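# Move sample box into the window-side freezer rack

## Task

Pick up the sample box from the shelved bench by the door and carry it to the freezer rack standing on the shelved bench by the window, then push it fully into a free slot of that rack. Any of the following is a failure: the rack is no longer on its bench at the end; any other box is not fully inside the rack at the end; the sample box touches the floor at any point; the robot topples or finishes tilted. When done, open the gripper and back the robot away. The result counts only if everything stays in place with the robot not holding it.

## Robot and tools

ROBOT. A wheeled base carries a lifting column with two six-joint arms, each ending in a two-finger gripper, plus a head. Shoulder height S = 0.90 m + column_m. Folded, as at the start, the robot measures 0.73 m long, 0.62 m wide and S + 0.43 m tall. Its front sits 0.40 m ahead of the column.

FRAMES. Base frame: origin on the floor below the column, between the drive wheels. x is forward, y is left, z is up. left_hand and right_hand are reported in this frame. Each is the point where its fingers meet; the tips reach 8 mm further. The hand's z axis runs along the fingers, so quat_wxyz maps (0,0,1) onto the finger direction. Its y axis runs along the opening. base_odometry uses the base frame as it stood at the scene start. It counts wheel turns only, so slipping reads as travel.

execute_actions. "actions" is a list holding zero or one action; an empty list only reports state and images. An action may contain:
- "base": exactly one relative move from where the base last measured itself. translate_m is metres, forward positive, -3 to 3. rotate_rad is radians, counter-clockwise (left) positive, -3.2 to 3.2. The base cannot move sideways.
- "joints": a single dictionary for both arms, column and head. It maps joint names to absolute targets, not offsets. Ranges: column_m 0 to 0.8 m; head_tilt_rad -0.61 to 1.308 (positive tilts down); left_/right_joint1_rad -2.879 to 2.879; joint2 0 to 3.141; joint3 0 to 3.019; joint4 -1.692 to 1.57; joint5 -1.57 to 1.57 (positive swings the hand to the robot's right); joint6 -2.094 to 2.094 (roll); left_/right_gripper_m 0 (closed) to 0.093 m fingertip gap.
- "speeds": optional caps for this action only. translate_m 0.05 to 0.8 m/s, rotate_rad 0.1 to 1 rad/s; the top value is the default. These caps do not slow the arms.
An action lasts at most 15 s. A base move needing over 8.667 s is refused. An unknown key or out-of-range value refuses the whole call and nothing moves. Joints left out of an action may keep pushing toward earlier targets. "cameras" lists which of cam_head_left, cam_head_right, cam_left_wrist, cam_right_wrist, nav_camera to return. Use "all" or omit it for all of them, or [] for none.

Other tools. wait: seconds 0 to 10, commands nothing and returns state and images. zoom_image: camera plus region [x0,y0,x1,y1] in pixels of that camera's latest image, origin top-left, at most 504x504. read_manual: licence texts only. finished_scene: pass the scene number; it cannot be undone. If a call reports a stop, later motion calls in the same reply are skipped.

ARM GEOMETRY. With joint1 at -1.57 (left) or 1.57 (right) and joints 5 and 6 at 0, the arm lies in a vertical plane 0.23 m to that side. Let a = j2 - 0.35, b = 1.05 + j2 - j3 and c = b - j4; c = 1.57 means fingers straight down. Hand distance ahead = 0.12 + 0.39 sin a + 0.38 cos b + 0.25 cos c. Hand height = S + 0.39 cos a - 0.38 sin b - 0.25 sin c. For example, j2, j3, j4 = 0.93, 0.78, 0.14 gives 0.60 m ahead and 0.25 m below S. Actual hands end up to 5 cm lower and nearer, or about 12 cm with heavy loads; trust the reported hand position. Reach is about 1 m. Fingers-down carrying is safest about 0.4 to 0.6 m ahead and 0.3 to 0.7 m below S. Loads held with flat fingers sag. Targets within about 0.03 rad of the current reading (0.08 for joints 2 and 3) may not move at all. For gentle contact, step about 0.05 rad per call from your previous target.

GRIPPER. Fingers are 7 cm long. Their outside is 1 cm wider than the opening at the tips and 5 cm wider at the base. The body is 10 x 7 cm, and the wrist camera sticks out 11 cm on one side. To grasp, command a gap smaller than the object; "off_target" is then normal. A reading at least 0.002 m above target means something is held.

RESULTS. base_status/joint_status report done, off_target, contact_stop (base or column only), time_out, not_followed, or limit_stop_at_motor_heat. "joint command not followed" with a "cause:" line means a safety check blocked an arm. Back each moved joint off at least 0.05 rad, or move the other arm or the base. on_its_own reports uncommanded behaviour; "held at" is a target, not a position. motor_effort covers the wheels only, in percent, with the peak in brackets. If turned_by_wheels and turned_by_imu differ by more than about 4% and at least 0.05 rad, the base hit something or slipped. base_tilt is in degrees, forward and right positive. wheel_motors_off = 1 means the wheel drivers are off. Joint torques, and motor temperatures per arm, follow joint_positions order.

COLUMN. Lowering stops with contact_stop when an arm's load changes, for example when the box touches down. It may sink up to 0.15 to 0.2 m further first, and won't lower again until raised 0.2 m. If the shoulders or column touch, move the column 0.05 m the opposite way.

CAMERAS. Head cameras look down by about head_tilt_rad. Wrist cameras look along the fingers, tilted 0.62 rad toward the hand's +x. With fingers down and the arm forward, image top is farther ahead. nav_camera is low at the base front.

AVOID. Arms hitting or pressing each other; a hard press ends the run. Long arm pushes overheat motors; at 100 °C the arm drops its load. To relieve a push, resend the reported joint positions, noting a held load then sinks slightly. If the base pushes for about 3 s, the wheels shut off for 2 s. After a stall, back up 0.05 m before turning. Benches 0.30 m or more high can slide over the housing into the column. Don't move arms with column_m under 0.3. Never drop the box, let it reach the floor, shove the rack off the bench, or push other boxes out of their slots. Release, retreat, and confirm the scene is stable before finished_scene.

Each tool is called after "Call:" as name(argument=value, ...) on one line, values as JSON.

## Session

Call:
execute_actions(actions=[])

Scene clock: 0.00 s.
Joint torques (N m, as the arm reports them, + toward a larger angle): no reading
Motor temperatures (°C, as the motors report them): left_arm=[26 27 28 28 26 27] | right_arm=[26 28 25 26 25 27]
base_odometry: x=+0.000 y=+0.000 heading=+0.000 (m, m, rad; odometry frame)
turned_by_wheels: +0.000 (rad since the last result)
turned_by_imu: +0.000 (rad since the last result)
base_tilt: forward=+0.6 right=-0.3 (deg)
base_status: not commanded
joint_positions: column_m=+0.554 head_tilt_rad=+0.870 left_joint1_rad=-1.560 left_joint2_rad=+0.918 left_joint3_rad=+0.371 left_joint4_rad=-0.953 left_joint5_rad=+0.015 left_joint6_rad=-0.093 left_gripper_m=+0.095 right_joint1_rad=+1.603 right_joint2_rad=+0.872 right_joint3_rad=+0.433 right_joint4_rad=-0.962 right_joint5_rad=+0.041 right_joint6_rad=-0.052 right_gripper_m=+0.095
joint_status: not commanded
wheel_motors_off: 0
motor_effort: left_wheel=+3 right_wheel=+3 (%)
left_hand: x=+0.1196 y=+0.2241 z=+1.2605 quat_wxyz=(+0.469, +0.049, -0.882, -0.018) (m; base frame)
right_hand: x=+0.1603 y=-0.2256 z=+1.2516 quat_wxyz=(+0.425, +0.046, -0.904, -0.002) (m; base frame)
pictures: cam_head_left, cam_head_right, cam_left_wrist, cam_right_wrist, nav_camera
Images, in order (width x height): cam_head_left 504x504, cam_head_right 504x504, cam_left_wrist 504x504, cam_right_wrist 504x504, nav_camera 504x504.

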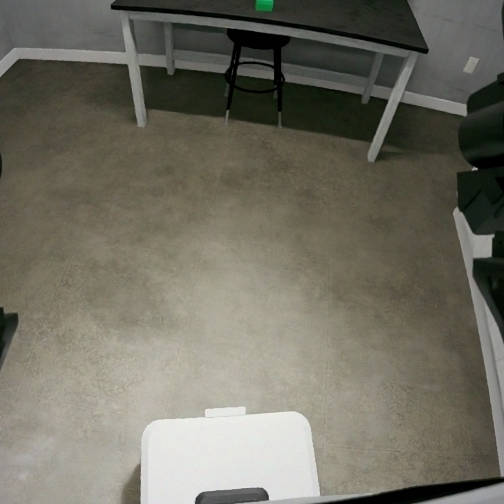

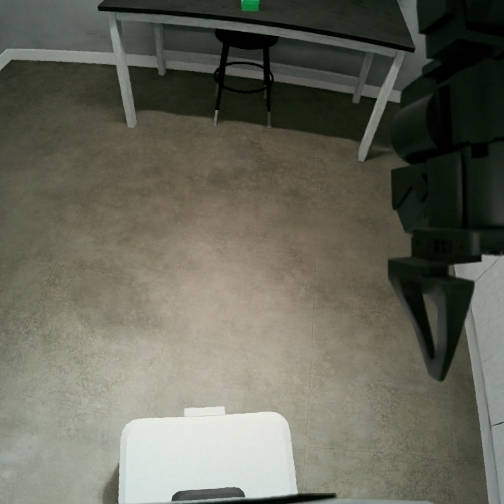

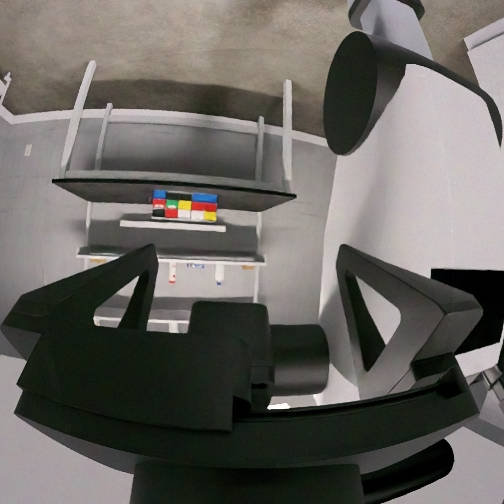

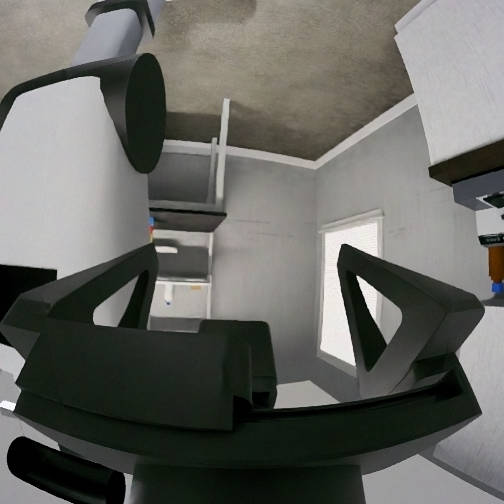

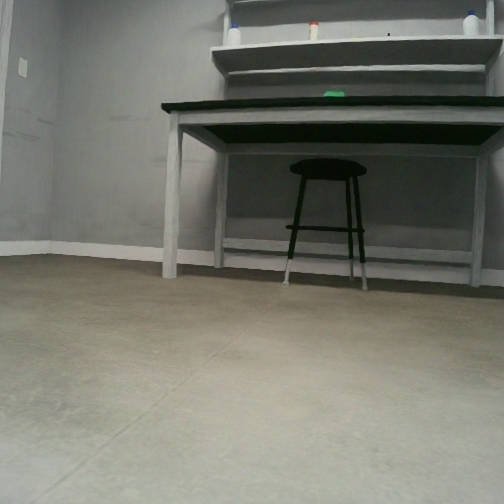

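Call:
zoom_image(camera="cam_left_wrist", region=[135, 170, 235, 240])

Call:
zoom_image(camera="cam_head_left", region=[220, 0, 320, 50])

Region (135, 170, 235, 240) of cam_left_wrist's 504x504 image, scaled by 5.040, with more detail than that image has; it fills the top 353 rows of this view, and the rest is white.

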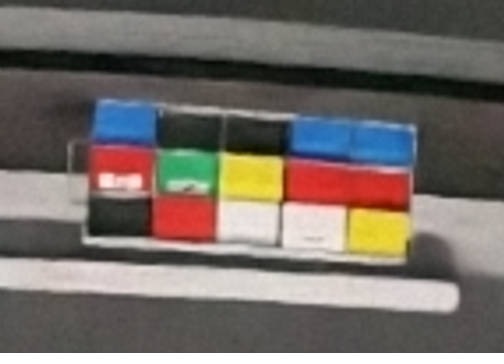

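Region (220, 0, 320, 50) of cam_head_left's 504x504 image, scaled by 5.040, with more detail than that image has.

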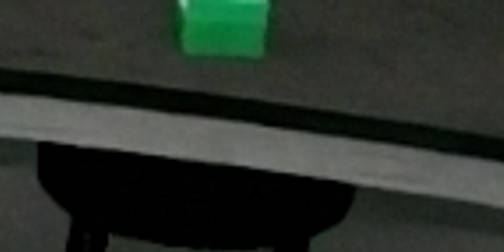

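Call:
execute_actions(actions=[{"base": {"rotate_rad": -0.39}, "joints": {"column_m": 0.6, "head_tilt_rad": 0.5, "left_joint1_rad": -1.57, "left_joint2_rad": 1.873, "left_joint3_rad": 1.393, "left_joint4_rad": 1.08, "left_joint5_rad": 0.0, "left_joint6_rad": 0.0, "left_gripper_m": 0.093}}], cameras=["cam_head_left", "cam_left_wrist", "nav_camera"])

Scene clock: 5.83 s.
Joint torques (N m, as the arm reports them, + toward a larger angle): left_arm=[ -0.08 -20.9    2.61   3.29  -0.08   0.18] | right_arm=[ 0.82 -4.86 -1.05 -1.23  0.04 -0.04]
Motor temperatures (°C, as the motors report them): left_arm=[26 27 28 28 26 27] | right_arm=[26 28 25 26 25 27]
base_odometry: x=+0.000 y=+0.000 heading=-0.387 (m, m, rad; odometry frame)
turned_by_wheels: -0.387 (rad since the last result)
turned_by_imu: -0.382 (rad since the last result)
base_tilt: forward=+0.7 right=-0.4 (deg)
base_status: done
joint_positions: column_m=+0.600 head_tilt_rad=+0.518 left_joint1_rad=-1.566 left_joint2_rad=+1.869 left_joint3_rad=+1.389 left_joint4_rad=+1.060 left_joint5_rad=+0.002 left_joint6_rad=-0.009 left_gripper_m=+0.093 right_joint1_rad=+1.603 right_joint2_rad=+0.872 right_joint3_rad=+0.433 right_joint4_rad=-0.962 right_joint5_rad=+0.041 right_joint6_rad=-0.052 right_gripper_m=+0.095
joint_status: all done
wheel_motors_off: 0
motor_effort: left_wheel=+4(62) right_wheel=-3(38) (%)
left_hand: x=+0.7443 y=+0.2275 z=+1.0280 quat_wxyz=(-0.524, +0.003, -0.852, +0.001) (m; base frame)
right_hand: x=+0.1603 y=-0.2256 z=+1.2974 quat_wxyz=(+0.425, +0.046, -0.904, -0.002) (m; base frame)
pictures: cam_head_left, cam_left_wrist, nav_camera
Images, in order (width x height): cam_head_left 504x504, cam_left_wrist 504x504, nav_camera 504x504.

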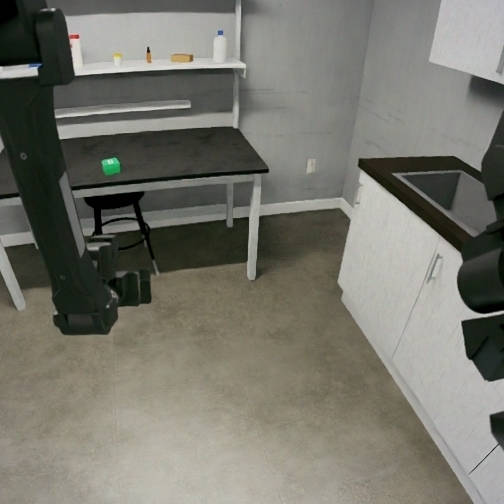

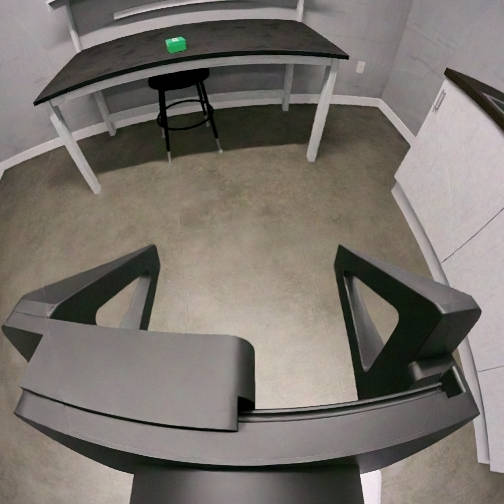

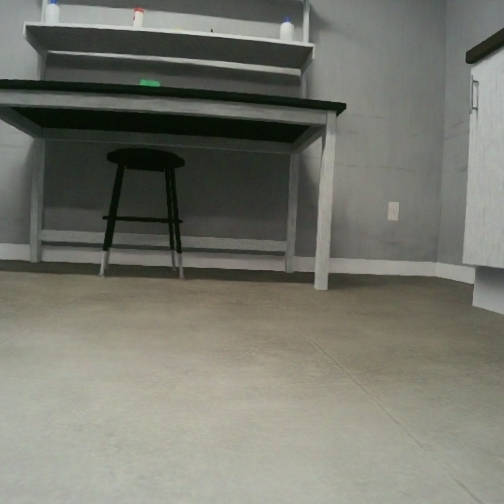

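Call:
zoom_image(camera="cam_head_left", region=[70, 130, 170, 210])

Region (70, 130, 170, 210) of cam_head_left's 504x504 image, scaled by 5.040, with more detail than that image has; it fills the top 403 rows of this view, and the rest is white.

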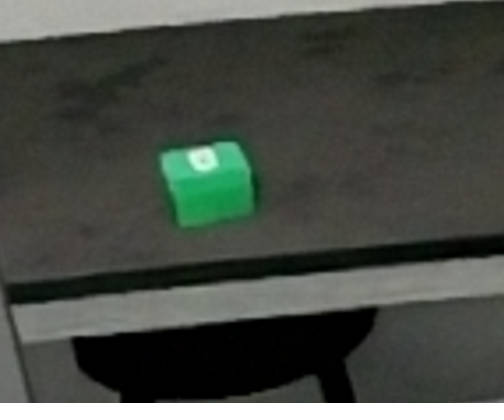

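Call:
execute_actions(actions=[{"base": {"translate_m": 1.45}, "joints": {"column_m": 0.5, "head_tilt_rad": 0.7}}], cameras=["cam_left_wrist", "nav_camera"])

Call:
execute_actions(actions=[{"base": {"rotate_rad": 0.375}}], cameras=["cam_head_left", "cam_left_wrist"])

Scene clock: 15.77 s.
Joint torques (N m, as the arm reports them, + toward a larger angle): left_arm=[ -0.05 -20.98   2.58   3.25  -0.09   0.17] | right_arm=[ 0.84 -4.81 -0.85 -1.23  0.04 -0.04]
Motor temperatures (°C, as the motors report them): left_arm=[26 28 29 28 26 27] | right_arm=[26 28 25 26 25 27]
base_odometry: x=+1.343 y=-0.548 heading=-0.387 (m, m, rad; odometry frame)
turned_by_wheels: +0.000 (rad since the last result)
turned_by_imu: -0.005 (rad since the last result)
base_tilt: forward=+0.6 right=-0.3 (deg)
base_status: done
joint_positions: column_m=+0.500 head_tilt_rad=+0.703 left_joint1_rad=-1.566 left_joint2_rad=+1.869 left_joint3_rad=+1.389 left_joint4_rad=+1.060 left_joint5_rad=+0.002 left_joint6_rad=-0.009 left_gripper_m=+0.093 right_joint1_rad=+1.603 right_joint2_rad=+0.872 right_joint3_rad=+0.432 right_joint4_rad=-0.962 right_joint5_rad=+0.041 right_joint6_rad=-0.052 right_gripper_m=+0.095
joint_status: all done
wheel_motors_off: 0
motor_effort: left_wheel=+1(75) right_wheel=+1(54) (%)
left_hand: x=+0.7445 y=+0.2275 z=+0.9282 quat_wxyz=(-0.524, +0.003, -0.851, +0.001) (m; base frame)
right_hand: x=+0.1598 y=-0.2256 z=+1.1977 quat_wxyz=(+0.425, +0.046, -0.904, -0.002) (m; base frame)
pictures: cam_left_wrist, nav_camera
Images, in order (width x height): cam_left_wrist 504x504, nav_camera 504x504.

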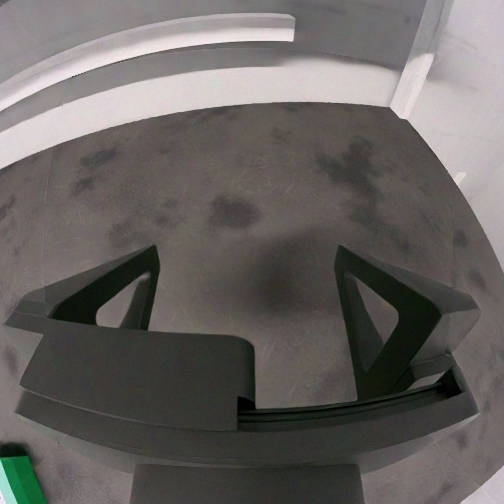

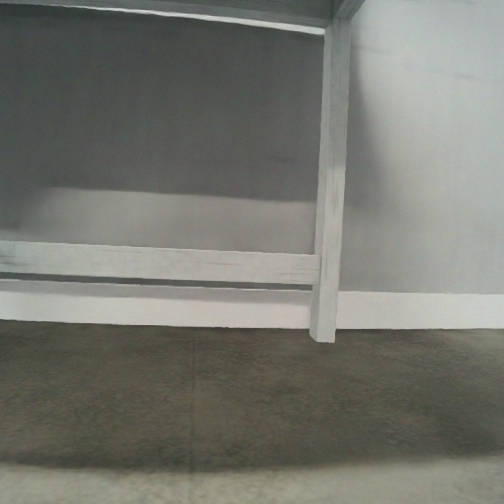

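Scene clock: 17.87 s.
Joint torques (N m, as the arm reports them, + toward a larger angle): left_arm=[  0.02 -20.43   2.66   3.22  -0.07   0.18] | right_arm=[ 0.79 -4.8  -0.91 -1.24  0.04 -0.04]
Motor temperatures (°C, as the motors report them): left_arm=[26 28 29 28 26 27] | right_arm=[26 28 25 26 25 27]
base_odometry: x=+1.343 y=-0.548 heading=-0.014 (m, m, rad; odometry frame)
turned_by_wheels: +0.373 (rad since the last result)
turned_by_imu: +0.367 (rad since the last result)
base_tilt: forward=+0.6 right=-0.4 (deg)
base_status: done
joint_positions: column_m=+0.500 head_tilt_rad=+0.703 left_joint1_rad=-1.567 left_joint2_rad=+1.869 left_joint3_rad=+1.389 left_joint4_rad=+1.060 left_joint5_rad=+0.002 left_joint6_rad=-0.009 left_gripper_m=+0.093 right_joint1_rad=+1.603 right_joint2_rad=+0.872 right_joint3_rad=+0.432 right_joint4_rad=-0.962 right_joint5_rad=+0.041 right_joint6_rad=-0.052 right_gripper_m=+0.095
joint_status: not commanded
wheel_motors_off: 0
motor_effort: left_wheel=-7(75) right_wheel=+6(48) (%)
left_hand: x=+0.7445 y=+0.2267 z=+0.9282 quat_wxyz=(-0.524, +0.003, -0.851, +0.002) (m; base frame)
right_hand: x=+0.1598 y=-0.2256 z=+1.1977 quat_wxyz=(+0.425, +0.046, -0.904, -0.002) (m; base frame)
pictures: cam_head_left, cam_left_wrist
Images, in order (width x height): cam_head_left 504x504, cam_left_wrist 504x504.

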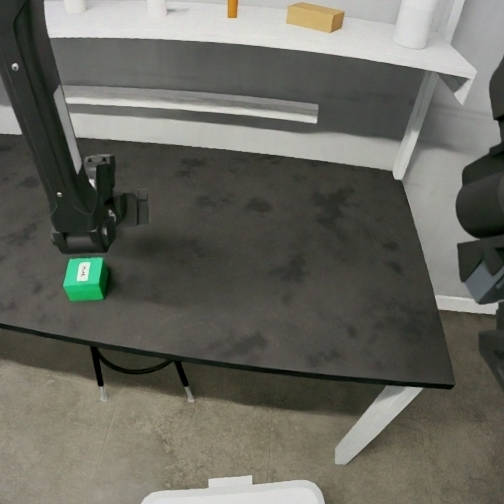

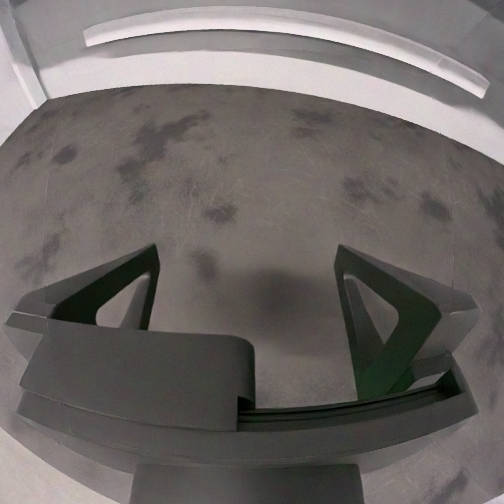

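Call:
execute_actions(actions=[{"base": {"translate_m": -0.12}}], cameras=["cam_head_left", "cam_left_wrist"])

Scene clock: 23.97 s.
Joint torques (N m, as the arm reports them, + toward a larger angle): left_arm=[  0.06 -20.52   2.64   3.26  -0.08   0.17] | right_arm=[ 0.84 -5.11 -0.84 -1.19  0.04 -0.04]
Motor temperatures (°C, as the motors report them): left_arm=[26 29 29 28 26 27] | right_arm=[26 28 25 26 25 27]
base_odometry: x=+1.223 y=-0.546 heading=-0.013 (m, m, rad; odometry frame)
turned_by_wheels: +0.002 (rad since the last result)
turned_by_imu: +0.001 (rad since the last result)
base_tilt: forward=+0.6 right=-0.4 (deg)
base_status: done
joint_positions: column_m=+0.500 head_tilt_rad=+0.704 left_joint1_rad=-1.568 left_joint2_rad=+1.869 left_joint3_rad=+1.388 left_joint4_rad=+1.060 left_joint5_rad=+0.002 left_joint6_rad=-0.009 left_gripper_m=+0.093 right_joint1_rad=+1.603 right_joint2_rad=+0.872 right_joint3_rad=+0.430 right_joint4_rad=-0.962 right_joint5_rad=+0.041 right_joint6_rad=-0.052 right_gripper_m=+0.095
joint_status: not commanded
wheel_motors_off: 0
motor_effort: left_wheel=+1(80) right_wheel=-1(64) (%)
left_hand: x=+0.7441 y=+0.2264 z=+0.9280 quat_wxyz=(-0.524, +0.003, -0.852, +0.002) (m; base frame)
right_hand: x=+0.1587 y=-0.2256 z=+1.1980 quat_wxyz=(+0.426, +0.046, -0.904, -0.002) (m; base frame)
pictures: cam_head_left, cam_left_wrist
Images, in order (width x height): cam_head_left 504x504, cam_left_wrist 504x504.

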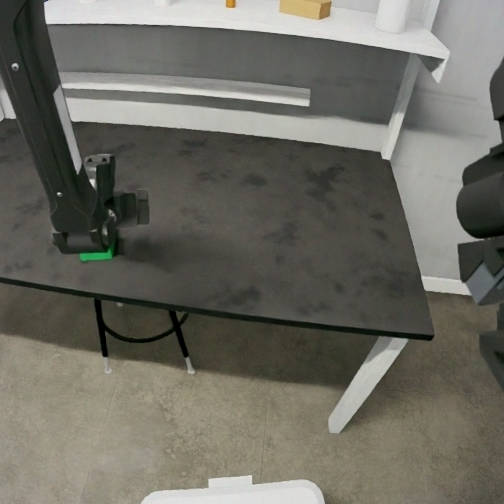

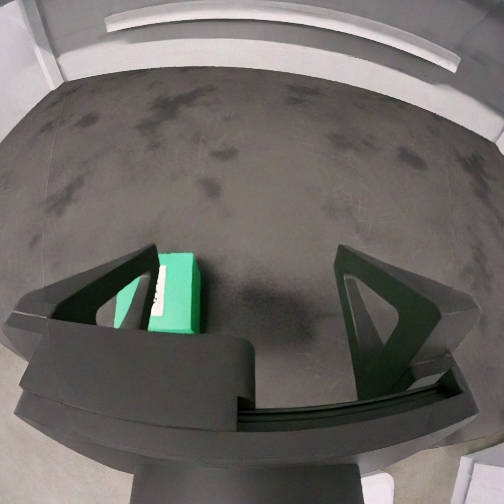

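Call:
execute_actions(actions=[{"base": {"rotate_rad": 0.111}, "joints": {"column_m": 0.44}}], cameras=["cam_left_wrist"])

Scene clock: 26.93 s.
Joint torques (N m, as the arm reports them, + toward a larger angle): left_arm=[  0.29 -20.92   2.57   3.31  -0.09   0.18] | right_arm=[ 0.83 -4.81 -0.78 -1.24  0.04 -0.04]
Motor temperatures (°C, as the motors report them): left_arm=[26 29 29 28 26 27] | right_arm=[26 28 25 26 25 27]
base_odometry: x=+1.223 y=-0.546 heading=+0.096 (m, m, rad; odometry frame)
turned_by_wheels: +0.109 (rad since the last result)
turned_by_imu: +0.105 (rad since the last result)
base_tilt: forward=+0.7 right=-0.4 (deg)
base_status: done
joint_positions: column_m=+0.440 head_tilt_rad=+0.704 left_joint1_rad=-1.567 left_joint2_rad=+1.869 left_joint3_rad=+1.388 left_joint4_rad=+1.060 left_joint5_rad=+0.002 left_joint6_rad=-0.009 left_gripper_m=+0.093 right_joint1_rad=+1.603 right_joint2_rad=+0.872 right_joint3_rad=+0.430 right_joint4_rad=-0.962 right_joint5_rad=+0.041 right_joint6_rad=-0.052 right_gripper_m=+0.095
joint_status: all done
wheel_motors_off: 0
motor_effort: left_wheel=-3(67) right_wheel=+0(70) (%)
left_hand: x=+0.7441 y=+0.2267 z=+0.8680 quat_wxyz=(-0.524, +0.003, -0.852, +0.002) (m; base frame)
right_hand: x=+0.1587 y=-0.2256 z=+1.1380 quat_wxyz=(+0.426, +0.046, -0.904, -0.002) (m; base frame)
pictures: cam_left_wrist
Images, in order (width x height): cam_left_wrist 504x504.

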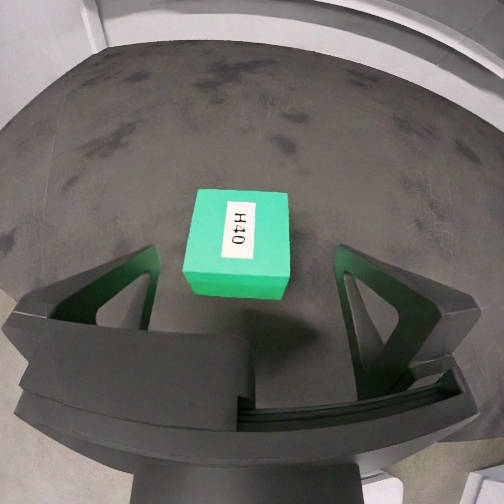

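Call:
zoom_image(camera="cam_left_wrist", region=[150, 170, 350, 310])

Region (150, 170, 350, 310) of cam_left_wrist's 504x504 image, scaled by 2.520, with more detail than that image has; it fills the top 353 rows of this view, and the rest is white.

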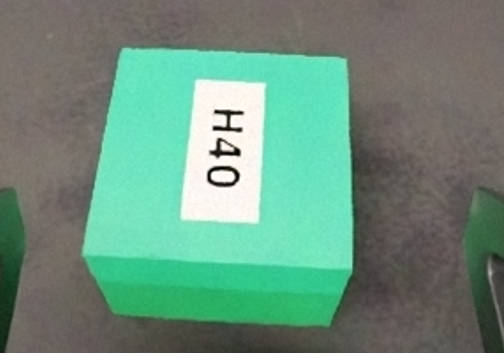

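Call:
execute_actions(actions=[{"base": {"rotate_rad": 0.011}, "joints": {"column_m": 0.42}}], cameras=[])

Call:
execute_actions(actions=[{"base": {"translate_m": 0.034}, "speeds": {"translate_m": 0.1}, "joints": {"column_m": 0.40}}], cameras=["cam_left_wrist"])

Scene clock: 29.90 s.
Joint torques (N m, as the arm reports them, + toward a larger angle): left_arm=[  0.54 -21.61   2.57   3.2   -0.08   0.18] | right_arm=[ 0.78 -4.81 -0.69 -1.25  0.04 -0.04]
Motor temperatures (°C, as the motors report them): left_arm=[26 29 29 28 26 27] | right_arm=[26 28 25 26 25 27]
base_odometry: x=+1.223 y=-0.546 heading=+0.105 (m, m, rad; odometry frame)
turned_by_wheels: +0.009 (rad since the last result)
turned_by_imu: +0.008 (rad since the last result)
base_tilt: forward=+0.7 right=-0.3 (deg)
base_status: done
joint_positions: column_m=+0.420 head_tilt_rad=+0.704 left_joint1_rad=-1.567 left_joint2_rad=+1.869 left_joint3_rad=+1.388 left_joint4_rad=+1.060 left_joint5_rad=+0.002 left_joint6_rad=-0.009 left_gripper_m=+0.093 right_joint1_rad=+1.603 right_joint2_rad=+0.872 right_joint3_rad=+0.430 right_joint4_rad=-0.962 right_joint5_rad=+0.041 right_joint6_rad=-0.052 right_gripper_m=+0.095
joint_status: all done
wheel_motors_off: 0
motor_effort: left_wheel=-1(33) right_wheel=-1(75) (%)
left_hand: x=+0.7441 y=+0.2267 z=+0.8480 quat_wxyz=(-0.524, +0.003, -0.852, +0.002) (m; base frame)
right_hand: x=+0.1587 y=-0.2256 z=+1.1180 quat_wxyz=(+0.426, +0.046, -0.904, -0.002) (m; base frame)
pictures: none
No camera images: the call's "cameras" was empty. Leave "cameras" out to get every camera's image.

Scene clock: 31.13 s.
Joint torques (N m, as the arm reports them, + toward a larger angle): left_arm=[ -0.41 -21.27   2.46   3.28  -0.06   0.16] | right_arm=[ 0.79 -5.01 -1.13 -1.24  0.03 -0.04]
Motor temperatures (°C, as the motors report them): left_arm=[26 29 29 28 26 27] | right_arm=[26 28 25 26 25 27]
base_odometry: x=+1.256 y=-0.542 heading=+0.104 (m, m, rad; odometry frame)
turned_by_wheels: -0.001 (rad since the last result)
turned_by_imu: -0.001 (rad since the last result)
base_tilt: forward=+0.6 right=-0.3 (deg)
base_status: done
joint_positions: column_m=+0.400 head_tilt_rad=+0.704 left_joint1_rad=-1.568 left_joint2_rad=+1.869 left_joint3_rad=+1.389 left_joint4_rad=+1.060 left_joint5_rad=+0.002 left_joint6_rad=-0.009 left_gripper_m=+0.093 right_joint1_rad=+1.603 right_joint2_rad=+0.872 right_joint3_rad=+0.433 right_joint4_rad=-0.962 right_joint5_rad=+0.041 right_joint6_rad=-0.052 right_gripper_m=+0.095
joint_status: all done
wheel_motors_off: 0
motor_effort: left_wheel=-1(25) right_wheel=+6(96) (%)
left_hand: x=+0.7443 y=+0.2264 z=+0.8281 quat_wxyz=(-0.524, +0.003, -0.852, +0.002) (m; base frame)
right_hand: x=+0.1606 y=-0.2256 z=+1.0974 quat_wxyz=(+0.424, +0.046, -0.904, -0.002) (m; base frame)
pictures: cam_left_wrist
Images, in order (width x height): cam_left_wrist 504x504.

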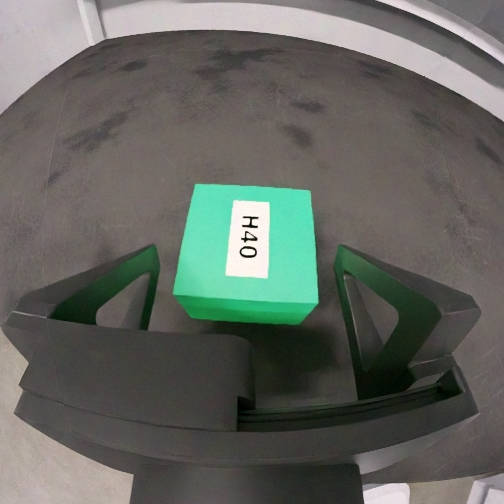

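Call:
execute_actions(actions=[{"base": {"translate_m": 0.006}, "speeds": {"translate_m": 0.05}, "joints": {"column_m": 0.372}}], cameras=["cam_left_wrist"])

Scene clock: 32.73 s.
Joint torques (N m, as the arm reports them, + toward a larger angle): left_arm=[ -0.05 -20.18   2.38   3.21  -0.06   0.17] | right_arm=[ 0.78 -4.88 -1.1  -1.15  0.04 -0.04]
Motor temperatures (°C, as the motors report them): left_arm=[26 29 29 28 26 27] | right_arm=[26 28 25 26 25 27]
base_odometry: x=+1.261 y=-0.542 heading=+0.104 (m, m, rad; odometry frame)
turned_by_wheels: +0.000 (rad since the last result)
turned_by_imu: -0.001 (rad since the last result)
base_tilt: forward=+0.6 right=-0.4 (deg)
base_status: done
joint_positions: column_m=+0.372 head_tilt_rad=+0.704 left_joint1_rad=-1.568 left_joint2_rad=+1.869 left_joint3_rad=+1.391 left_joint4_rad=+1.061 left_joint5_rad=+0.002 left_joint6_rad=-0.009 left_gripper_m=+0.093 right_joint1_rad=+1.603 right_joint2_rad=+0.872 right_joint3_rad=+0.434 right_joint4_rad=-0.962 right_joint5_rad=+0.041 right_joint6_rad=-0.052 right_gripper_m=+0.095
joint_status: all done
wheel_motors_off: 0
motor_effort: left_wheel=+1(60) right_wheel=+7(72) (%)
left_hand: x=+0.7455 y=+0.2264 z=+0.8008 quat_wxyz=(-0.525, +0.003, -0.851, +0.002) (m; base frame)
right_hand: x=+0.1612 y=-0.2256 z=+1.0693 quat_wxyz=(+0.424, +0.046, -0.905, -0.002) (m; base frame)
pictures: cam_left_wrist
Images, in order (width x height): cam_left_wrist 504x504.

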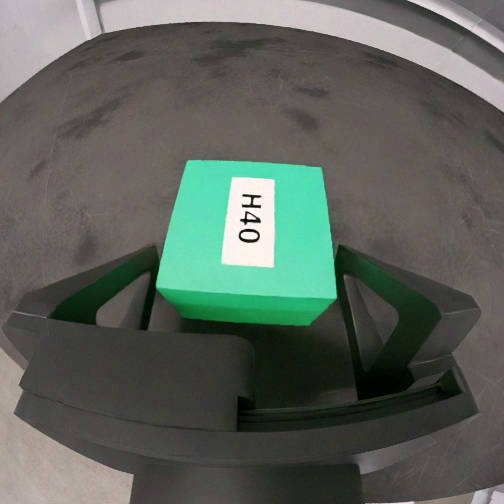

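Similar to the earlier grasp. Closing.

Call:
execute_actions(actions=[{"joints": {"left_gripper_m": 0.04}}], cameras=["cam_left_wrist"])

Scene clock: 33.57 s.
Joint torques (N m, as the arm reports them, + toward a larger angle): left_arm=[ -0.03 -21.14   2.41   3.24  -0.06   0.18] | right_arm=[ 0.79 -4.82 -1.11 -1.24  0.04 -0.04]
Motor temperatures (°C, as the motors report them): left_arm=[26 29 29 28 26 27] | right_arm=[26 28 25 26 25 27]
base_odometry: x=+1.261 y=-0.542 heading=+0.104 (m, m, rad; odometry frame)
turned_by_wheels: +0.000 (rad since the last result)
turned_by_imu: +0.000 (rad since the last result)
base_tilt: forward=+0.7 right=-0.4 (deg)
base_status: not commanded
joint_positions: column_m=+0.372 head_tilt_rad=+0.704 left_joint1_rad=-1.568 left_joint2_rad=+1.869 left_joint3_rad=+1.391 left_joint4_rad=+1.061 left_joint5_rad=+0.002 left_joint6_rad=-0.009 left_gripper_m=+0.075 right_joint1_rad=+1.603 right_joint2_rad=+0.872 right_joint3_rad=+0.434 right_joint4_rad=-0.962 right_joint5_rad=+0.041 right_joint6_rad=-0.052 right_gripper_m=+0.095
joint_status: left_gripper_m off_target (ended at +0.075, target +0.040)
wheel_motors_off: 0
motor_effort: left_wheel=+0(2) right_wheel=+7(7) (%)
left_hand: x=+0.7455 y=+0.2264 z=+0.8008 quat_wxyz=(-0.525, +0.003, -0.851, +0.002) (m; base frame)
right_hand: x=+0.1612 y=-0.2256 z=+1.0693 quat_wxyz=(+0.424, +0.046, -0.905, -0.002) (m; base frame)
pictures: cam_left_wrist
Images, in order (width x height): cam_left_wrist 504x504.

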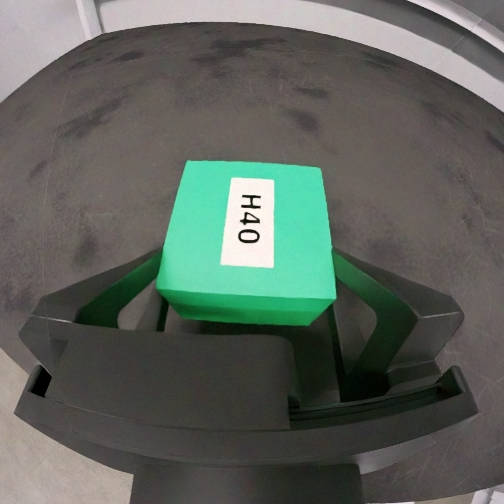

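Call:
zoom_image(camera="cam_left_wrist", region=[140, 140, 350, 330])

Region (140, 140, 350, 330) of cam_left_wrist's 504x504 image, scaled by 2.400, with more detail than that image has; it fills the top 456 rows of this view, and the rest is white.

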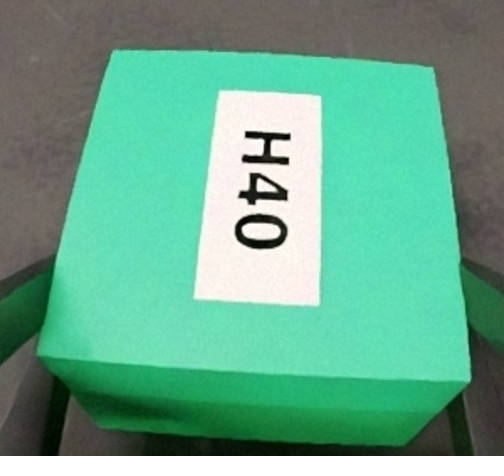

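Call:
execute_actions(actions=[{"joints": {"column_m": 0.4}}], cameras=[])

Call:
execute_actions(actions=[{"base": {"rotate_rad": 2.56}, "joints": {"column_m": 0.6, "head_tilt_rad": 0.45, "left_joint5_rad": -0.058, "left_joint6_rad": -0.047}}], cameras=["cam_head_left", "cam_left_wrist", "nav_camera"])

Scene clock: 42.43 s.
Joint torques (N m, as the arm reports them, + toward a larger angle): left_arm=[  0.   -21.04   2.39   3.2   -0.08   0.16] | right_arm=[ 0.85 -4.76 -1.12 -1.24  0.04 -0.04]
Motor temperatures (°C, as the motors report them): left_arm=[26 29 29 28 26 27] | right_arm=[26 28 25 26 25 27]
base_odometry: x=+1.261 y=-0.542 heading=+0.104 (m, m, rad; odometry frame)
turned_by_wheels: +0.000 (rad since the last result)
turned_by_imu: -0.001 (rad since the last result)
base_tilt: forward=+0.6 right=-0.4 (deg)
base_status: not commanded
joint_positions: column_m=+0.400 head_tilt_rad=+0.704 left_joint1_rad=-1.568 left_joint2_rad=+1.869 left_joint3_rad=+1.391 left_joint4_rad=+1.061 left_joint5_rad=+0.002 left_joint6_rad=-0.009 left_gripper_m=+0.075 right_joint1_rad=+1.603 right_joint2_rad=+0.872 right_joint3_rad=+0.434 right_joint4_rad=-0.962 right_joint5_rad=+0.041 right_joint6_rad=-0.052 right_gripper_m=+0.095
joint_status: all done
wheel_motors_off: 0
motor_effort: left_wheel=+2(1) right_wheel=+9(9) (%)
left_hand: x=+0.7455 y=+0.2264 z=+0.8287 quat_wxyz=(-0.525, +0.003, -0.851, +0.002) (m; base frame)
right_hand: x=+0.1612 y=-0.2256 z=+1.0971 quat_wxyz=(+0.424, +0.046, -0.905, -0.002) (m; base frame)
pictures: none
No camera images: the call's "cameras" was empty. Leave "cameras" out to get every camera's image.

Scene clock: 46.67 s.
Joint torques (N m, as the arm reports them, + toward a larger angle): left_arm=[  0.04 -20.75   2.31   3.23  -0.09  -0.01] | right_arm=[ 0.81 -4.85 -1.09 -1.23  0.04 -0.04]
Motor temperatures (°C, as the motors report them): left_arm=[26 29 29 28 26 27] | right_arm=[26 28 25 26 25 27]
base_odometry: x=+1.261 y=-0.542 heading=+2.662 (m, m, rad; odometry frame)
turned_by_wheels: +2.558 (rad since the last result)
turned_by_imu: +2.540 (rad since the last result)
base_tilt: forward=+0.7 right=-0.4 (deg)
base_status: done
joint_positions: column_m=+0.600 head_tilt_rad=+0.468 left_joint1_rad=-1.569 left_joint2_rad=+1.869 left_joint3_rad=+1.391 left_joint4_rad=+1.061 left_joint5_rad=-0.056 left_joint6_rad=-0.040 left_gripper_m=+0.076 right_joint1_rad=+1.603 right_joint2_rad=+0.872 right_joint3_rad=+0.434 right_joint4_rad=-0.962 right_joint5_rad=+0.041 right_joint6_rad=-0.052 right_gripper_m=+0.095
joint_status: all done
wheel_motors_off: 0
motor_effort: left_wheel=-11(55) right_wheel=+8(31) (%)
left_hand: x=+0.7453 y=+0.2358 z=+1.0288 quat_wxyz=(-0.526, +0.032, -0.850, -0.014) (m; base frame)
right_hand: x=+0.1612 y=-0.2256 z=+1.2971 quat_wxyz=(+0.424, +0.046, -0.905, -0.002) (m; base frame)
pictures: cam_head_left, cam_left_wrist, nav_camera
Images, in order (width x height): cam_head_left 504x504, cam_left_wrist 504x504, nav_camera 504x504.

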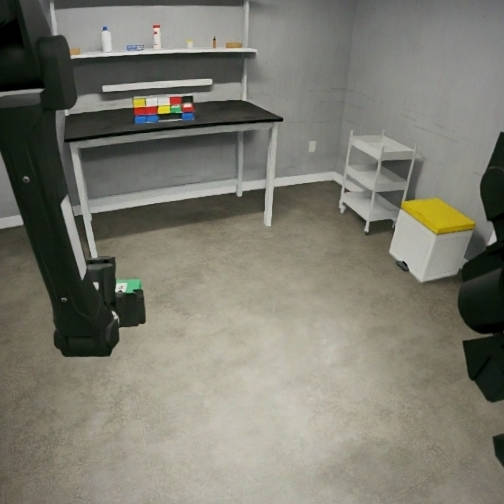

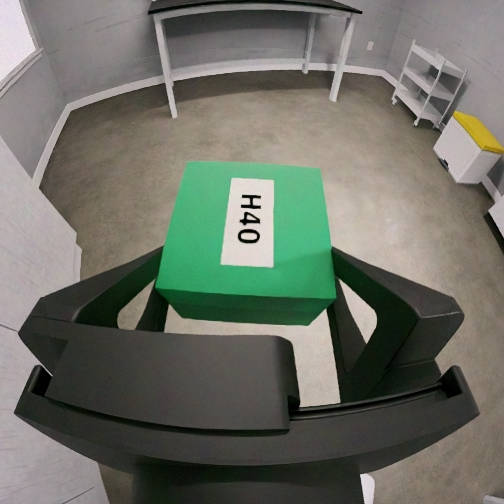

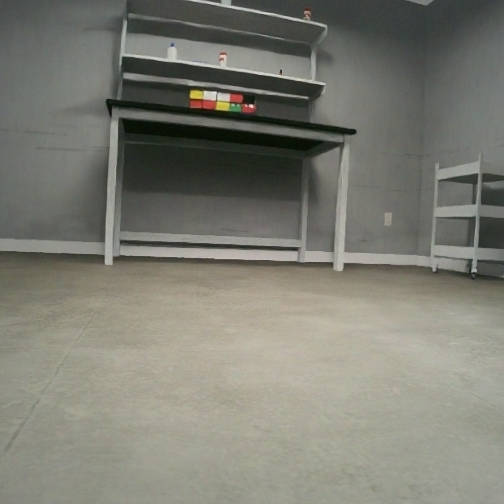

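Call:
execute_actions(actions=[])

Scene clock: 48.33 s.
Joint torques (N m, as the arm reports them, + toward a larger angle): left_arm=[ -0.04 -20.92   2.38   3.22  -0.1    0.  ] | right_arm=[ 0.85 -4.83 -1.11 -1.24  0.04 -0.04]
Motor temperatures (°C, as the motors report them): left_arm=[26 29 29 28 26 27] | right_arm=[26 28 25 26 25 27]
base_odometry: x=+1.261 y=-0.542 heading=+2.662 (m, m, rad; odometry frame)
turned_by_wheels: +0.000 (rad since the last result)
turned_by_imu: +0.000 (rad since the last result)
base_tilt: forward=+0.7 right=-0.3 (deg)
base_status: done
joint_positions: column_m=+0.600 head_tilt_rad=+0.468 left_joint1_rad=-1.569 left_joint2_rad=+1.869 left_joint3_rad=+1.391 left_joint4_rad=+1.061 left_joint5_rad=-0.056 left_joint6_rad=-0.040 left_gripper_m=+0.076 right_joint1_rad=+1.603 right_joint2_rad=+0.872 right_joint3_rad=+0.434 right_joint4_rad=-0.962 right_joint5_rad=+0.041 right_joint6_rad=-0.052 right_gripper_m=+0.095
joint_status: all done
wheel_motors_off: 0
motor_effort: left_wheel=-9(55) right_wheel=+10(31) (%)
left_hand: x=+0.7453 y=+0.2358 z=+1.0288 quat_wxyz=(-0.526, +0.032, -0.850, -0.014) (m; base frame)
right_hand: x=+0.1612 y=-0.2256 z=+1.2971 quat_wxyz=(+0.424, +0.046, -0.905, -0.002) (m; base frame)
pictures: cam_head_left, cam_head_right, cam_left_wrist, cam_right_wrist, nav_camera
Images, in order (width x height): cam_head_left 504x504, cam_head_right 504x504, cam_left_wrist 504x504, cam_right_wrist 504x504, nav_camera 504x504.

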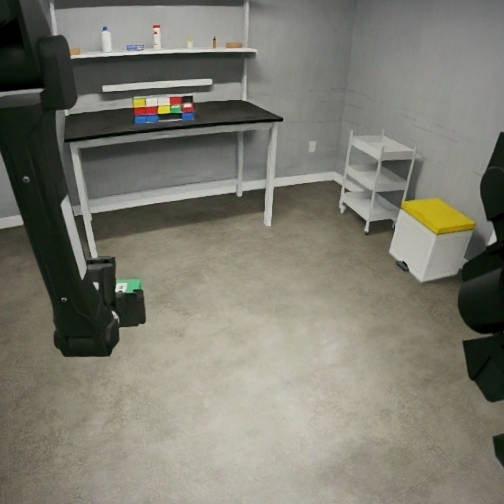

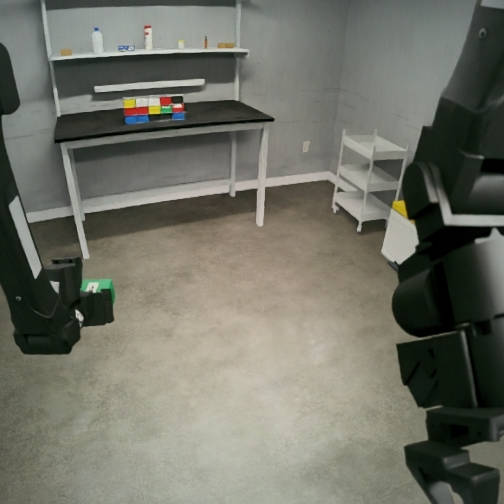

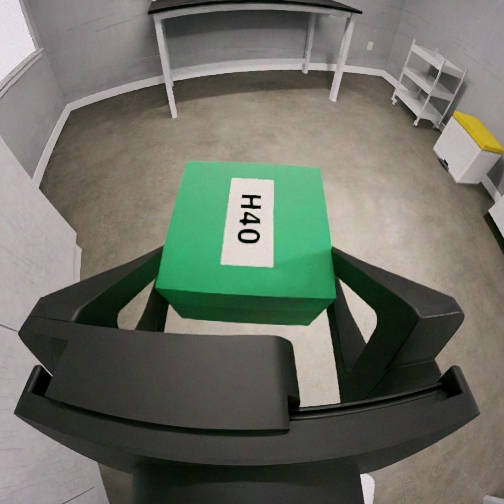

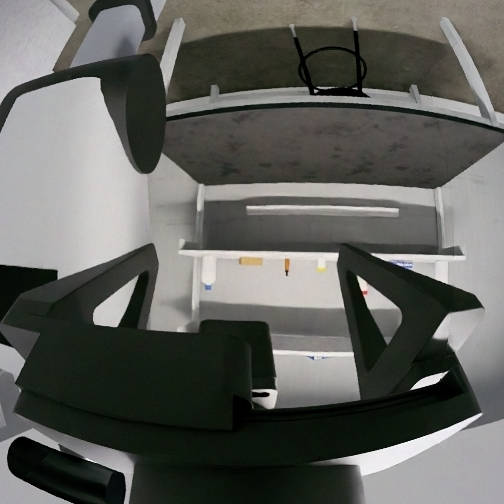

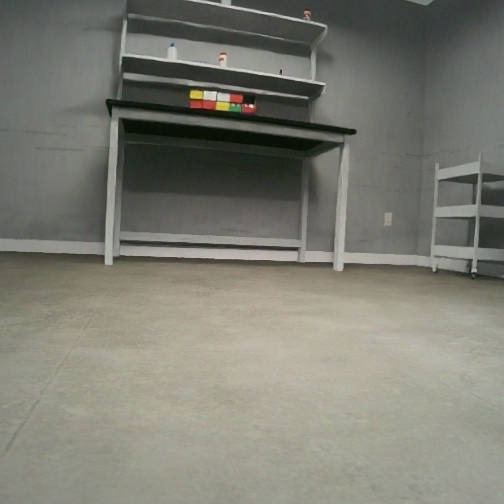

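Call:
execute_actions(actions=[{"base":{"rotate_rad":-0.21}}], cameras=[])

Call:
execute_actions(actions=[{"base":{"translate_m":1.75},"joints":{"head_tilt_rad":0.6}}], cameras=["nav_camera"])

Call:
execute_actions(actions=[{"base":{"rotate_rad":0.455},"speeds":{"rotate_rad":0.6}}], cameras=["cam_head_left","cam_left_wrist","nav_camera"])

Scene clock: 52.90 s.
Joint torques (N m, as the arm reports them, + toward a larger angle): left_arm=[  0.22 -20.65   2.5    3.23  -0.07  -0.01] | right_arm=[ 0.79 -4.88 -1.1  -1.22  0.04 -0.04]
Motor temperatures (°C, as the motors report them): left_arm=[26 30 29 28 26 27] | right_arm=[26 28 25 26 25 27]
base_odometry: x=+1.261 y=-0.542 heading=+2.454 (m, m, rad; odometry frame)
turned_by_wheels: -0.208 (rad since the last result)
turned_by_imu: -0.208 (rad since the last result)
base_tilt: forward=+0.7 right=-0.4 (deg)
base_status: done
joint_positions: column_m=+0.600 head_tilt_rad=+0.468 left_joint1_rad=-1.571 left_joint2_rad=+1.869 left_joint3_rad=+1.391 left_joint4_rad=+1.061 left_joint5_rad=-0.056 left_joint6_rad=-0.040 left_gripper_m=+0.076 right_joint1_rad=+1.603 right_joint2_rad=+0.872 right_joint3_rad=+0.434 right_joint4_rad=-0.962 right_joint5_rad=+0.041 right_joint6_rad=-0.052 right_gripper_m=+0.095
joint_status: not commanded
wheel_motors_off: 0
motor_effort: left_wheel=+9(32) right_wheel=-9(29) (%)
left_hand: x=+0.7453 y=+0.2342 z=+1.0288 quat_wxyz=(-0.526, +0.032, -0.850, -0.013) (m; base frame)
right_hand: x=+0.1612 y=-0.2256 z=+1.2971 quat_wxyz=(+0.424, +0.046, -0.905, -0.002) (m; base frame)
pictures: none
No camera images: the call's "cameras" was empty. Leave "cameras" out to get every camera's image.

Scene clock: 57.30 s.
Joint torques (N m, as the arm reports them, + toward a larger angle): left_arm=[  0.19 -21.19   2.56   3.27  -0.08   0.  ] | right_arm=[ 0.83 -4.76 -1.07 -1.2   0.04 -0.04]
Motor temperatures (°C, as the motors report them): left_arm=[26 30 29 28 26 27] | right_arm=[26 28 25 26 25 27]
base_odometry: x=-0.092 y=+0.567 heading=+2.456 (m, m, rad; odometry frame)
turned_by_wheels: +0.002 (rad since the last result)
turned_by_imu: -0.003 (rad since the last result)
base_tilt: forward=+0.7 right=-0.3 (deg)
base_status: done
joint_positions: column_m=+0.600 head_tilt_rad=+0.604 left_joint1_rad=-1.571 left_joint2_rad=+1.869 left_joint3_rad=+1.389 left_joint4_rad=+1.061 left_joint5_rad=-0.056 left_joint6_rad=-0.040 left_gripper_m=+0.076 right_joint1_rad=+1.603 right_joint2_rad=+0.872 right_joint3_rad=+0.433 right_joint4_rad=-0.962 right_joint5_rad=+0.041 right_joint6_rad=-0.052 right_gripper_m=+0.095
joint_status: all done
wheel_motors_off: 0
motor_effort: left_wheel=+2(89) right_wheel=-1(56) (%)
left_hand: x=+0.7441 y=+0.2342 z=+1.0281 quat_wxyz=(-0.525, +0.032, -0.851, -0.013) (m; base frame)
right_hand: x=+0.1604 y=-0.2256 z=+1.2974 quat_wxyz=(+0.425, +0.046, -0.904, -0.002) (m; base frame)
pictures: nav_camera
Images, in order (width x height): nav_camera 504x504.

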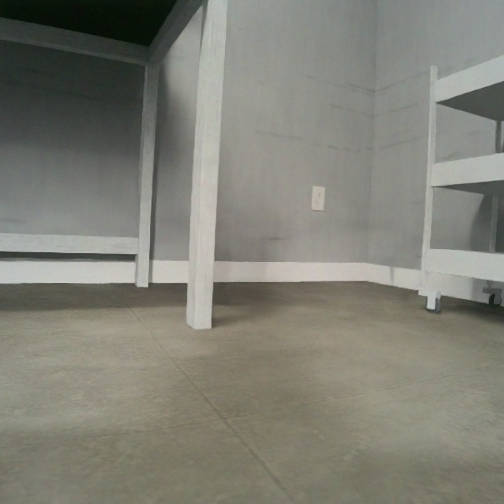

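Scene clock: 59.40 s.
Joint torques (N m, as the arm reports them, + toward a larger angle): left_arm=[ -0.01 -21.39   2.59   3.21  -0.09   0.01] | right_arm=[ 0.77 -4.76 -1.01 -1.24  0.04 -0.04]
Motor temperatures (°C, as the motors report them): left_arm=[26 30 29 28 26 27] | right_arm=[26 28 25 26 25 27]
base_odometry: x=-0.092 y=+0.568 heading=+2.910 (m, m, rad; odometry frame)
turned_by_wheels: +0.453 (rad since the last result)
turned_by_imu: +0.447 (rad since the last result)
base_tilt: forward=+0.7 right=-0.3 (deg)
base_status: done
joint_positions: column_m=+0.600 head_tilt_rad=+0.604 left_joint1_rad=-1.570 left_joint2_rad=+1.869 left_joint3_rad=+1.389 left_joint4_rad=+1.061 left_joint5_rad=-0.056 left_joint6_rad=-0.040 left_gripper_m=+0.076 right_joint1_rad=+1.603 right_joint2_rad=+0.872 right_joint3_rad=+0.433 right_joint4_rad=-0.962 right_joint5_rad=+0.041 right_joint6_rad=-0.052 right_gripper_m=+0.095
joint_status: not commanded
wheel_motors_off: 0
motor_effort: left_wheel=-9(79) right_wheel=+7(52) (%)
left_hand: x=+0.7441 y=+0.2350 z=+1.0281 quat_wxyz=(-0.525, +0.032, -0.851, -0.014) (m; base frame)
right_hand: x=+0.1604 y=-0.2256 z=+1.2974 quat_wxyz=(+0.425, +0.046, -0.904, -0.002) (m; base frame)
pictures: cam_head_left, cam_left_wrist, nav_camera
Images, in order (width x height): cam_head_left 504x504, cam_left_wrist 504x504, nav_camera 504x504.

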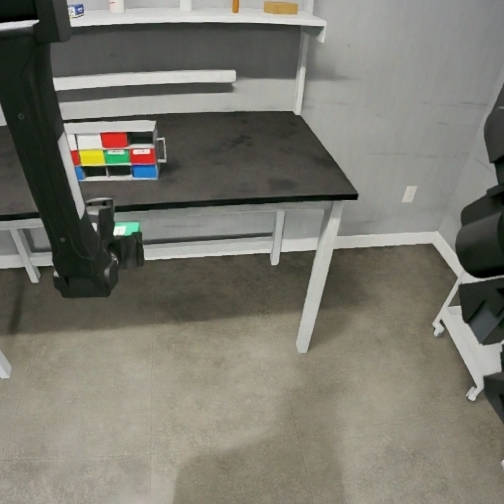

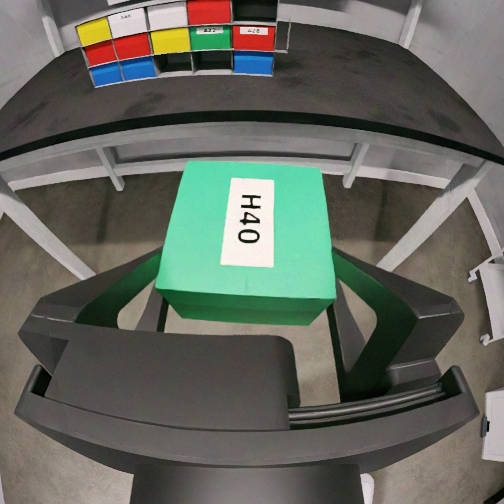

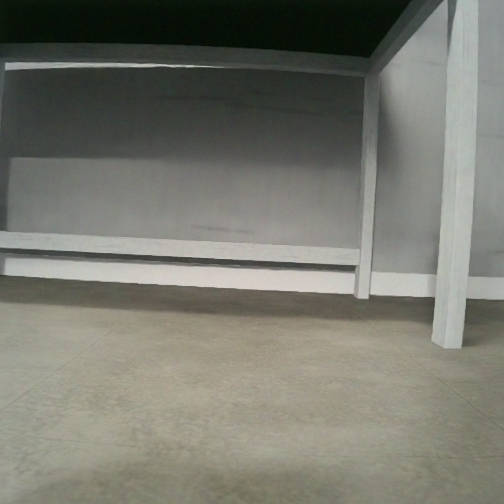

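Call:
zoom_image(camera="cam_left_wrist", region=[60, 0, 320, 130])

Region (60, 0, 320, 130) of cam_left_wrist's 504x504 image, scaled by 1.938, with more detail than that image has.

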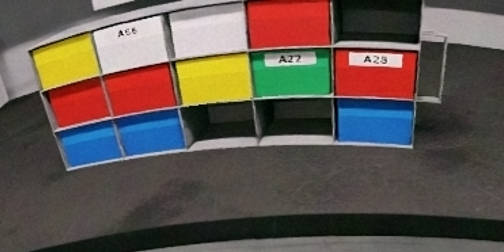

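Call:
execute_actions(actions=[{"base":{"rotate_rad":0.327},"joints":{"column_m":0.555}}], cameras=[])

Call:
execute_actions(actions=[{"base":{"translate_m":0.325},"speeds":{"translate_m":0.4}}], cameras=["cam_left_wrist"])

Scene clock: 67.93 s.
Joint torques (N m, as the arm reports them, + toward a larger angle): left_arm=[ -0.34 -21.19   2.49   3.26  -0.09   0.  ] | right_arm=[ 0.83 -4.83 -1.01 -1.25  0.04 -0.04]
Motor temperatures (°C, as the motors report them): left_arm=[26 30 29 28 26 27] | right_arm=[26 28 25 26 25 27]
base_odometry: x=-0.092 y=+0.568 heading=-3.048 (m, m, rad; odometry frame)
turned_by_wheels: +0.326 (rad since the last result)
turned_by_imu: +0.322 (rad since the last result)
base_tilt: forward=+0.7 right=-0.4 (deg)
base_status: done
joint_positions: column_m=+0.555 head_tilt_rad=+0.604 left_joint1_rad=-1.568 left_joint2_rad=+1.870 left_joint3_rad=+1.389 left_joint4_rad=+1.061 left_joint5_rad=-0.056 left_joint6_rad=-0.040 left_gripper_m=+0.076 right_joint1_rad=+1.603 right_joint2_rad=+0.872 right_joint3_rad=+0.433 right_joint4_rad=-0.962 right_joint5_rad=+0.041 right_joint6_rad=-0.052 right_gripper_m=+0.095
joint_status: all done
wheel_motors_off: 0
motor_effort: left_wheel=-10(36) right_wheel=+9(31) (%)
left_hand: x=+0.7439 y=+0.2362 z=+0.9830 quat_wxyz=(-0.525, +0.032, -0.851, -0.015) (m; base frame)
right_hand: x=+0.1604 y=-0.2256 z=+1.2525 quat_wxyz=(+0.425, +0.046, -0.904, -0.002) (m; base frame)
pictures: none
No camera images: the call's "cameras" was empty. Leave "cameras" out to get every camera's image.

Scene clock: 70.27 s.
Joint torques (N m, as the arm reports them, + toward a larger angle): left_arm=[  0.48 -21.57   2.37   3.25  -0.08  -0.01] | right_arm=[ 0.83 -4.77 -1.17 -1.26  0.04 -0.04]
Motor temperatures (°C, as the motors report them): left_arm=[26 30 29 28 26 27] | right_arm=[26 28 25 26 25 27]
base_odometry: x=-0.416 y=+0.537 heading=-3.047 (m, m, rad; odometry frame)
turned_by_wheels: +0.001 (rad since the last result)
turned_by_imu: +0.000 (rad since the last result)
base_tilt: forward=+0.6 right=-0.3 (deg)
base_status: done
joint_positions: column_m=+0.555 head_tilt_rad=+0.604 left_joint1_rad=-1.568 left_joint2_rad=+1.870 left_joint3_rad=+1.390 left_joint4_rad=+1.061 left_joint5_rad=-0.056 left_joint6_rad=-0.040 left_gripper_m=+0.076 right_joint1_rad=+1.603 right_joint2_rad=+0.872 right_joint3_rad=+0.435 right_joint4_rad=-0.962 right_joint5_rad=+0.041 right_joint6_rad=-0.052 right_gripper_m=+0.095
joint_status: not commanded
wheel_motors_off: 0
motor_effort: left_wheel=+3(72) right_wheel=-3(68) (%)
left_hand: x=+0.7443 y=+0.2362 z=+0.9831 quat_wxyz=(-0.525, +0.032, -0.850, -0.015) (m; base frame)
right_hand: x=+0.1616 y=-0.2256 z=+1.2522 quat_wxyz=(+0.424, +0.046, -0.905, -0.002) (m; base frame)
pictures: cam_left_wrist
Images, in order (width x height): cam_left_wrist 504x504.

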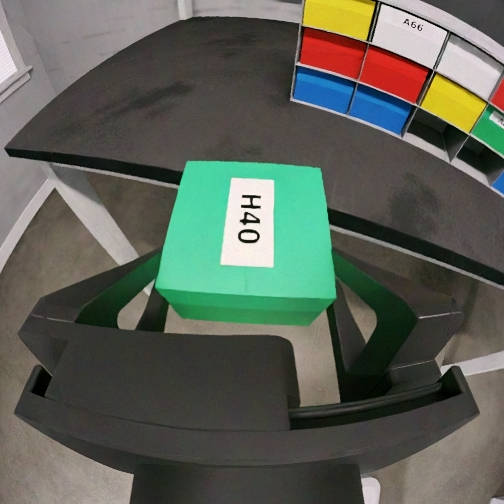

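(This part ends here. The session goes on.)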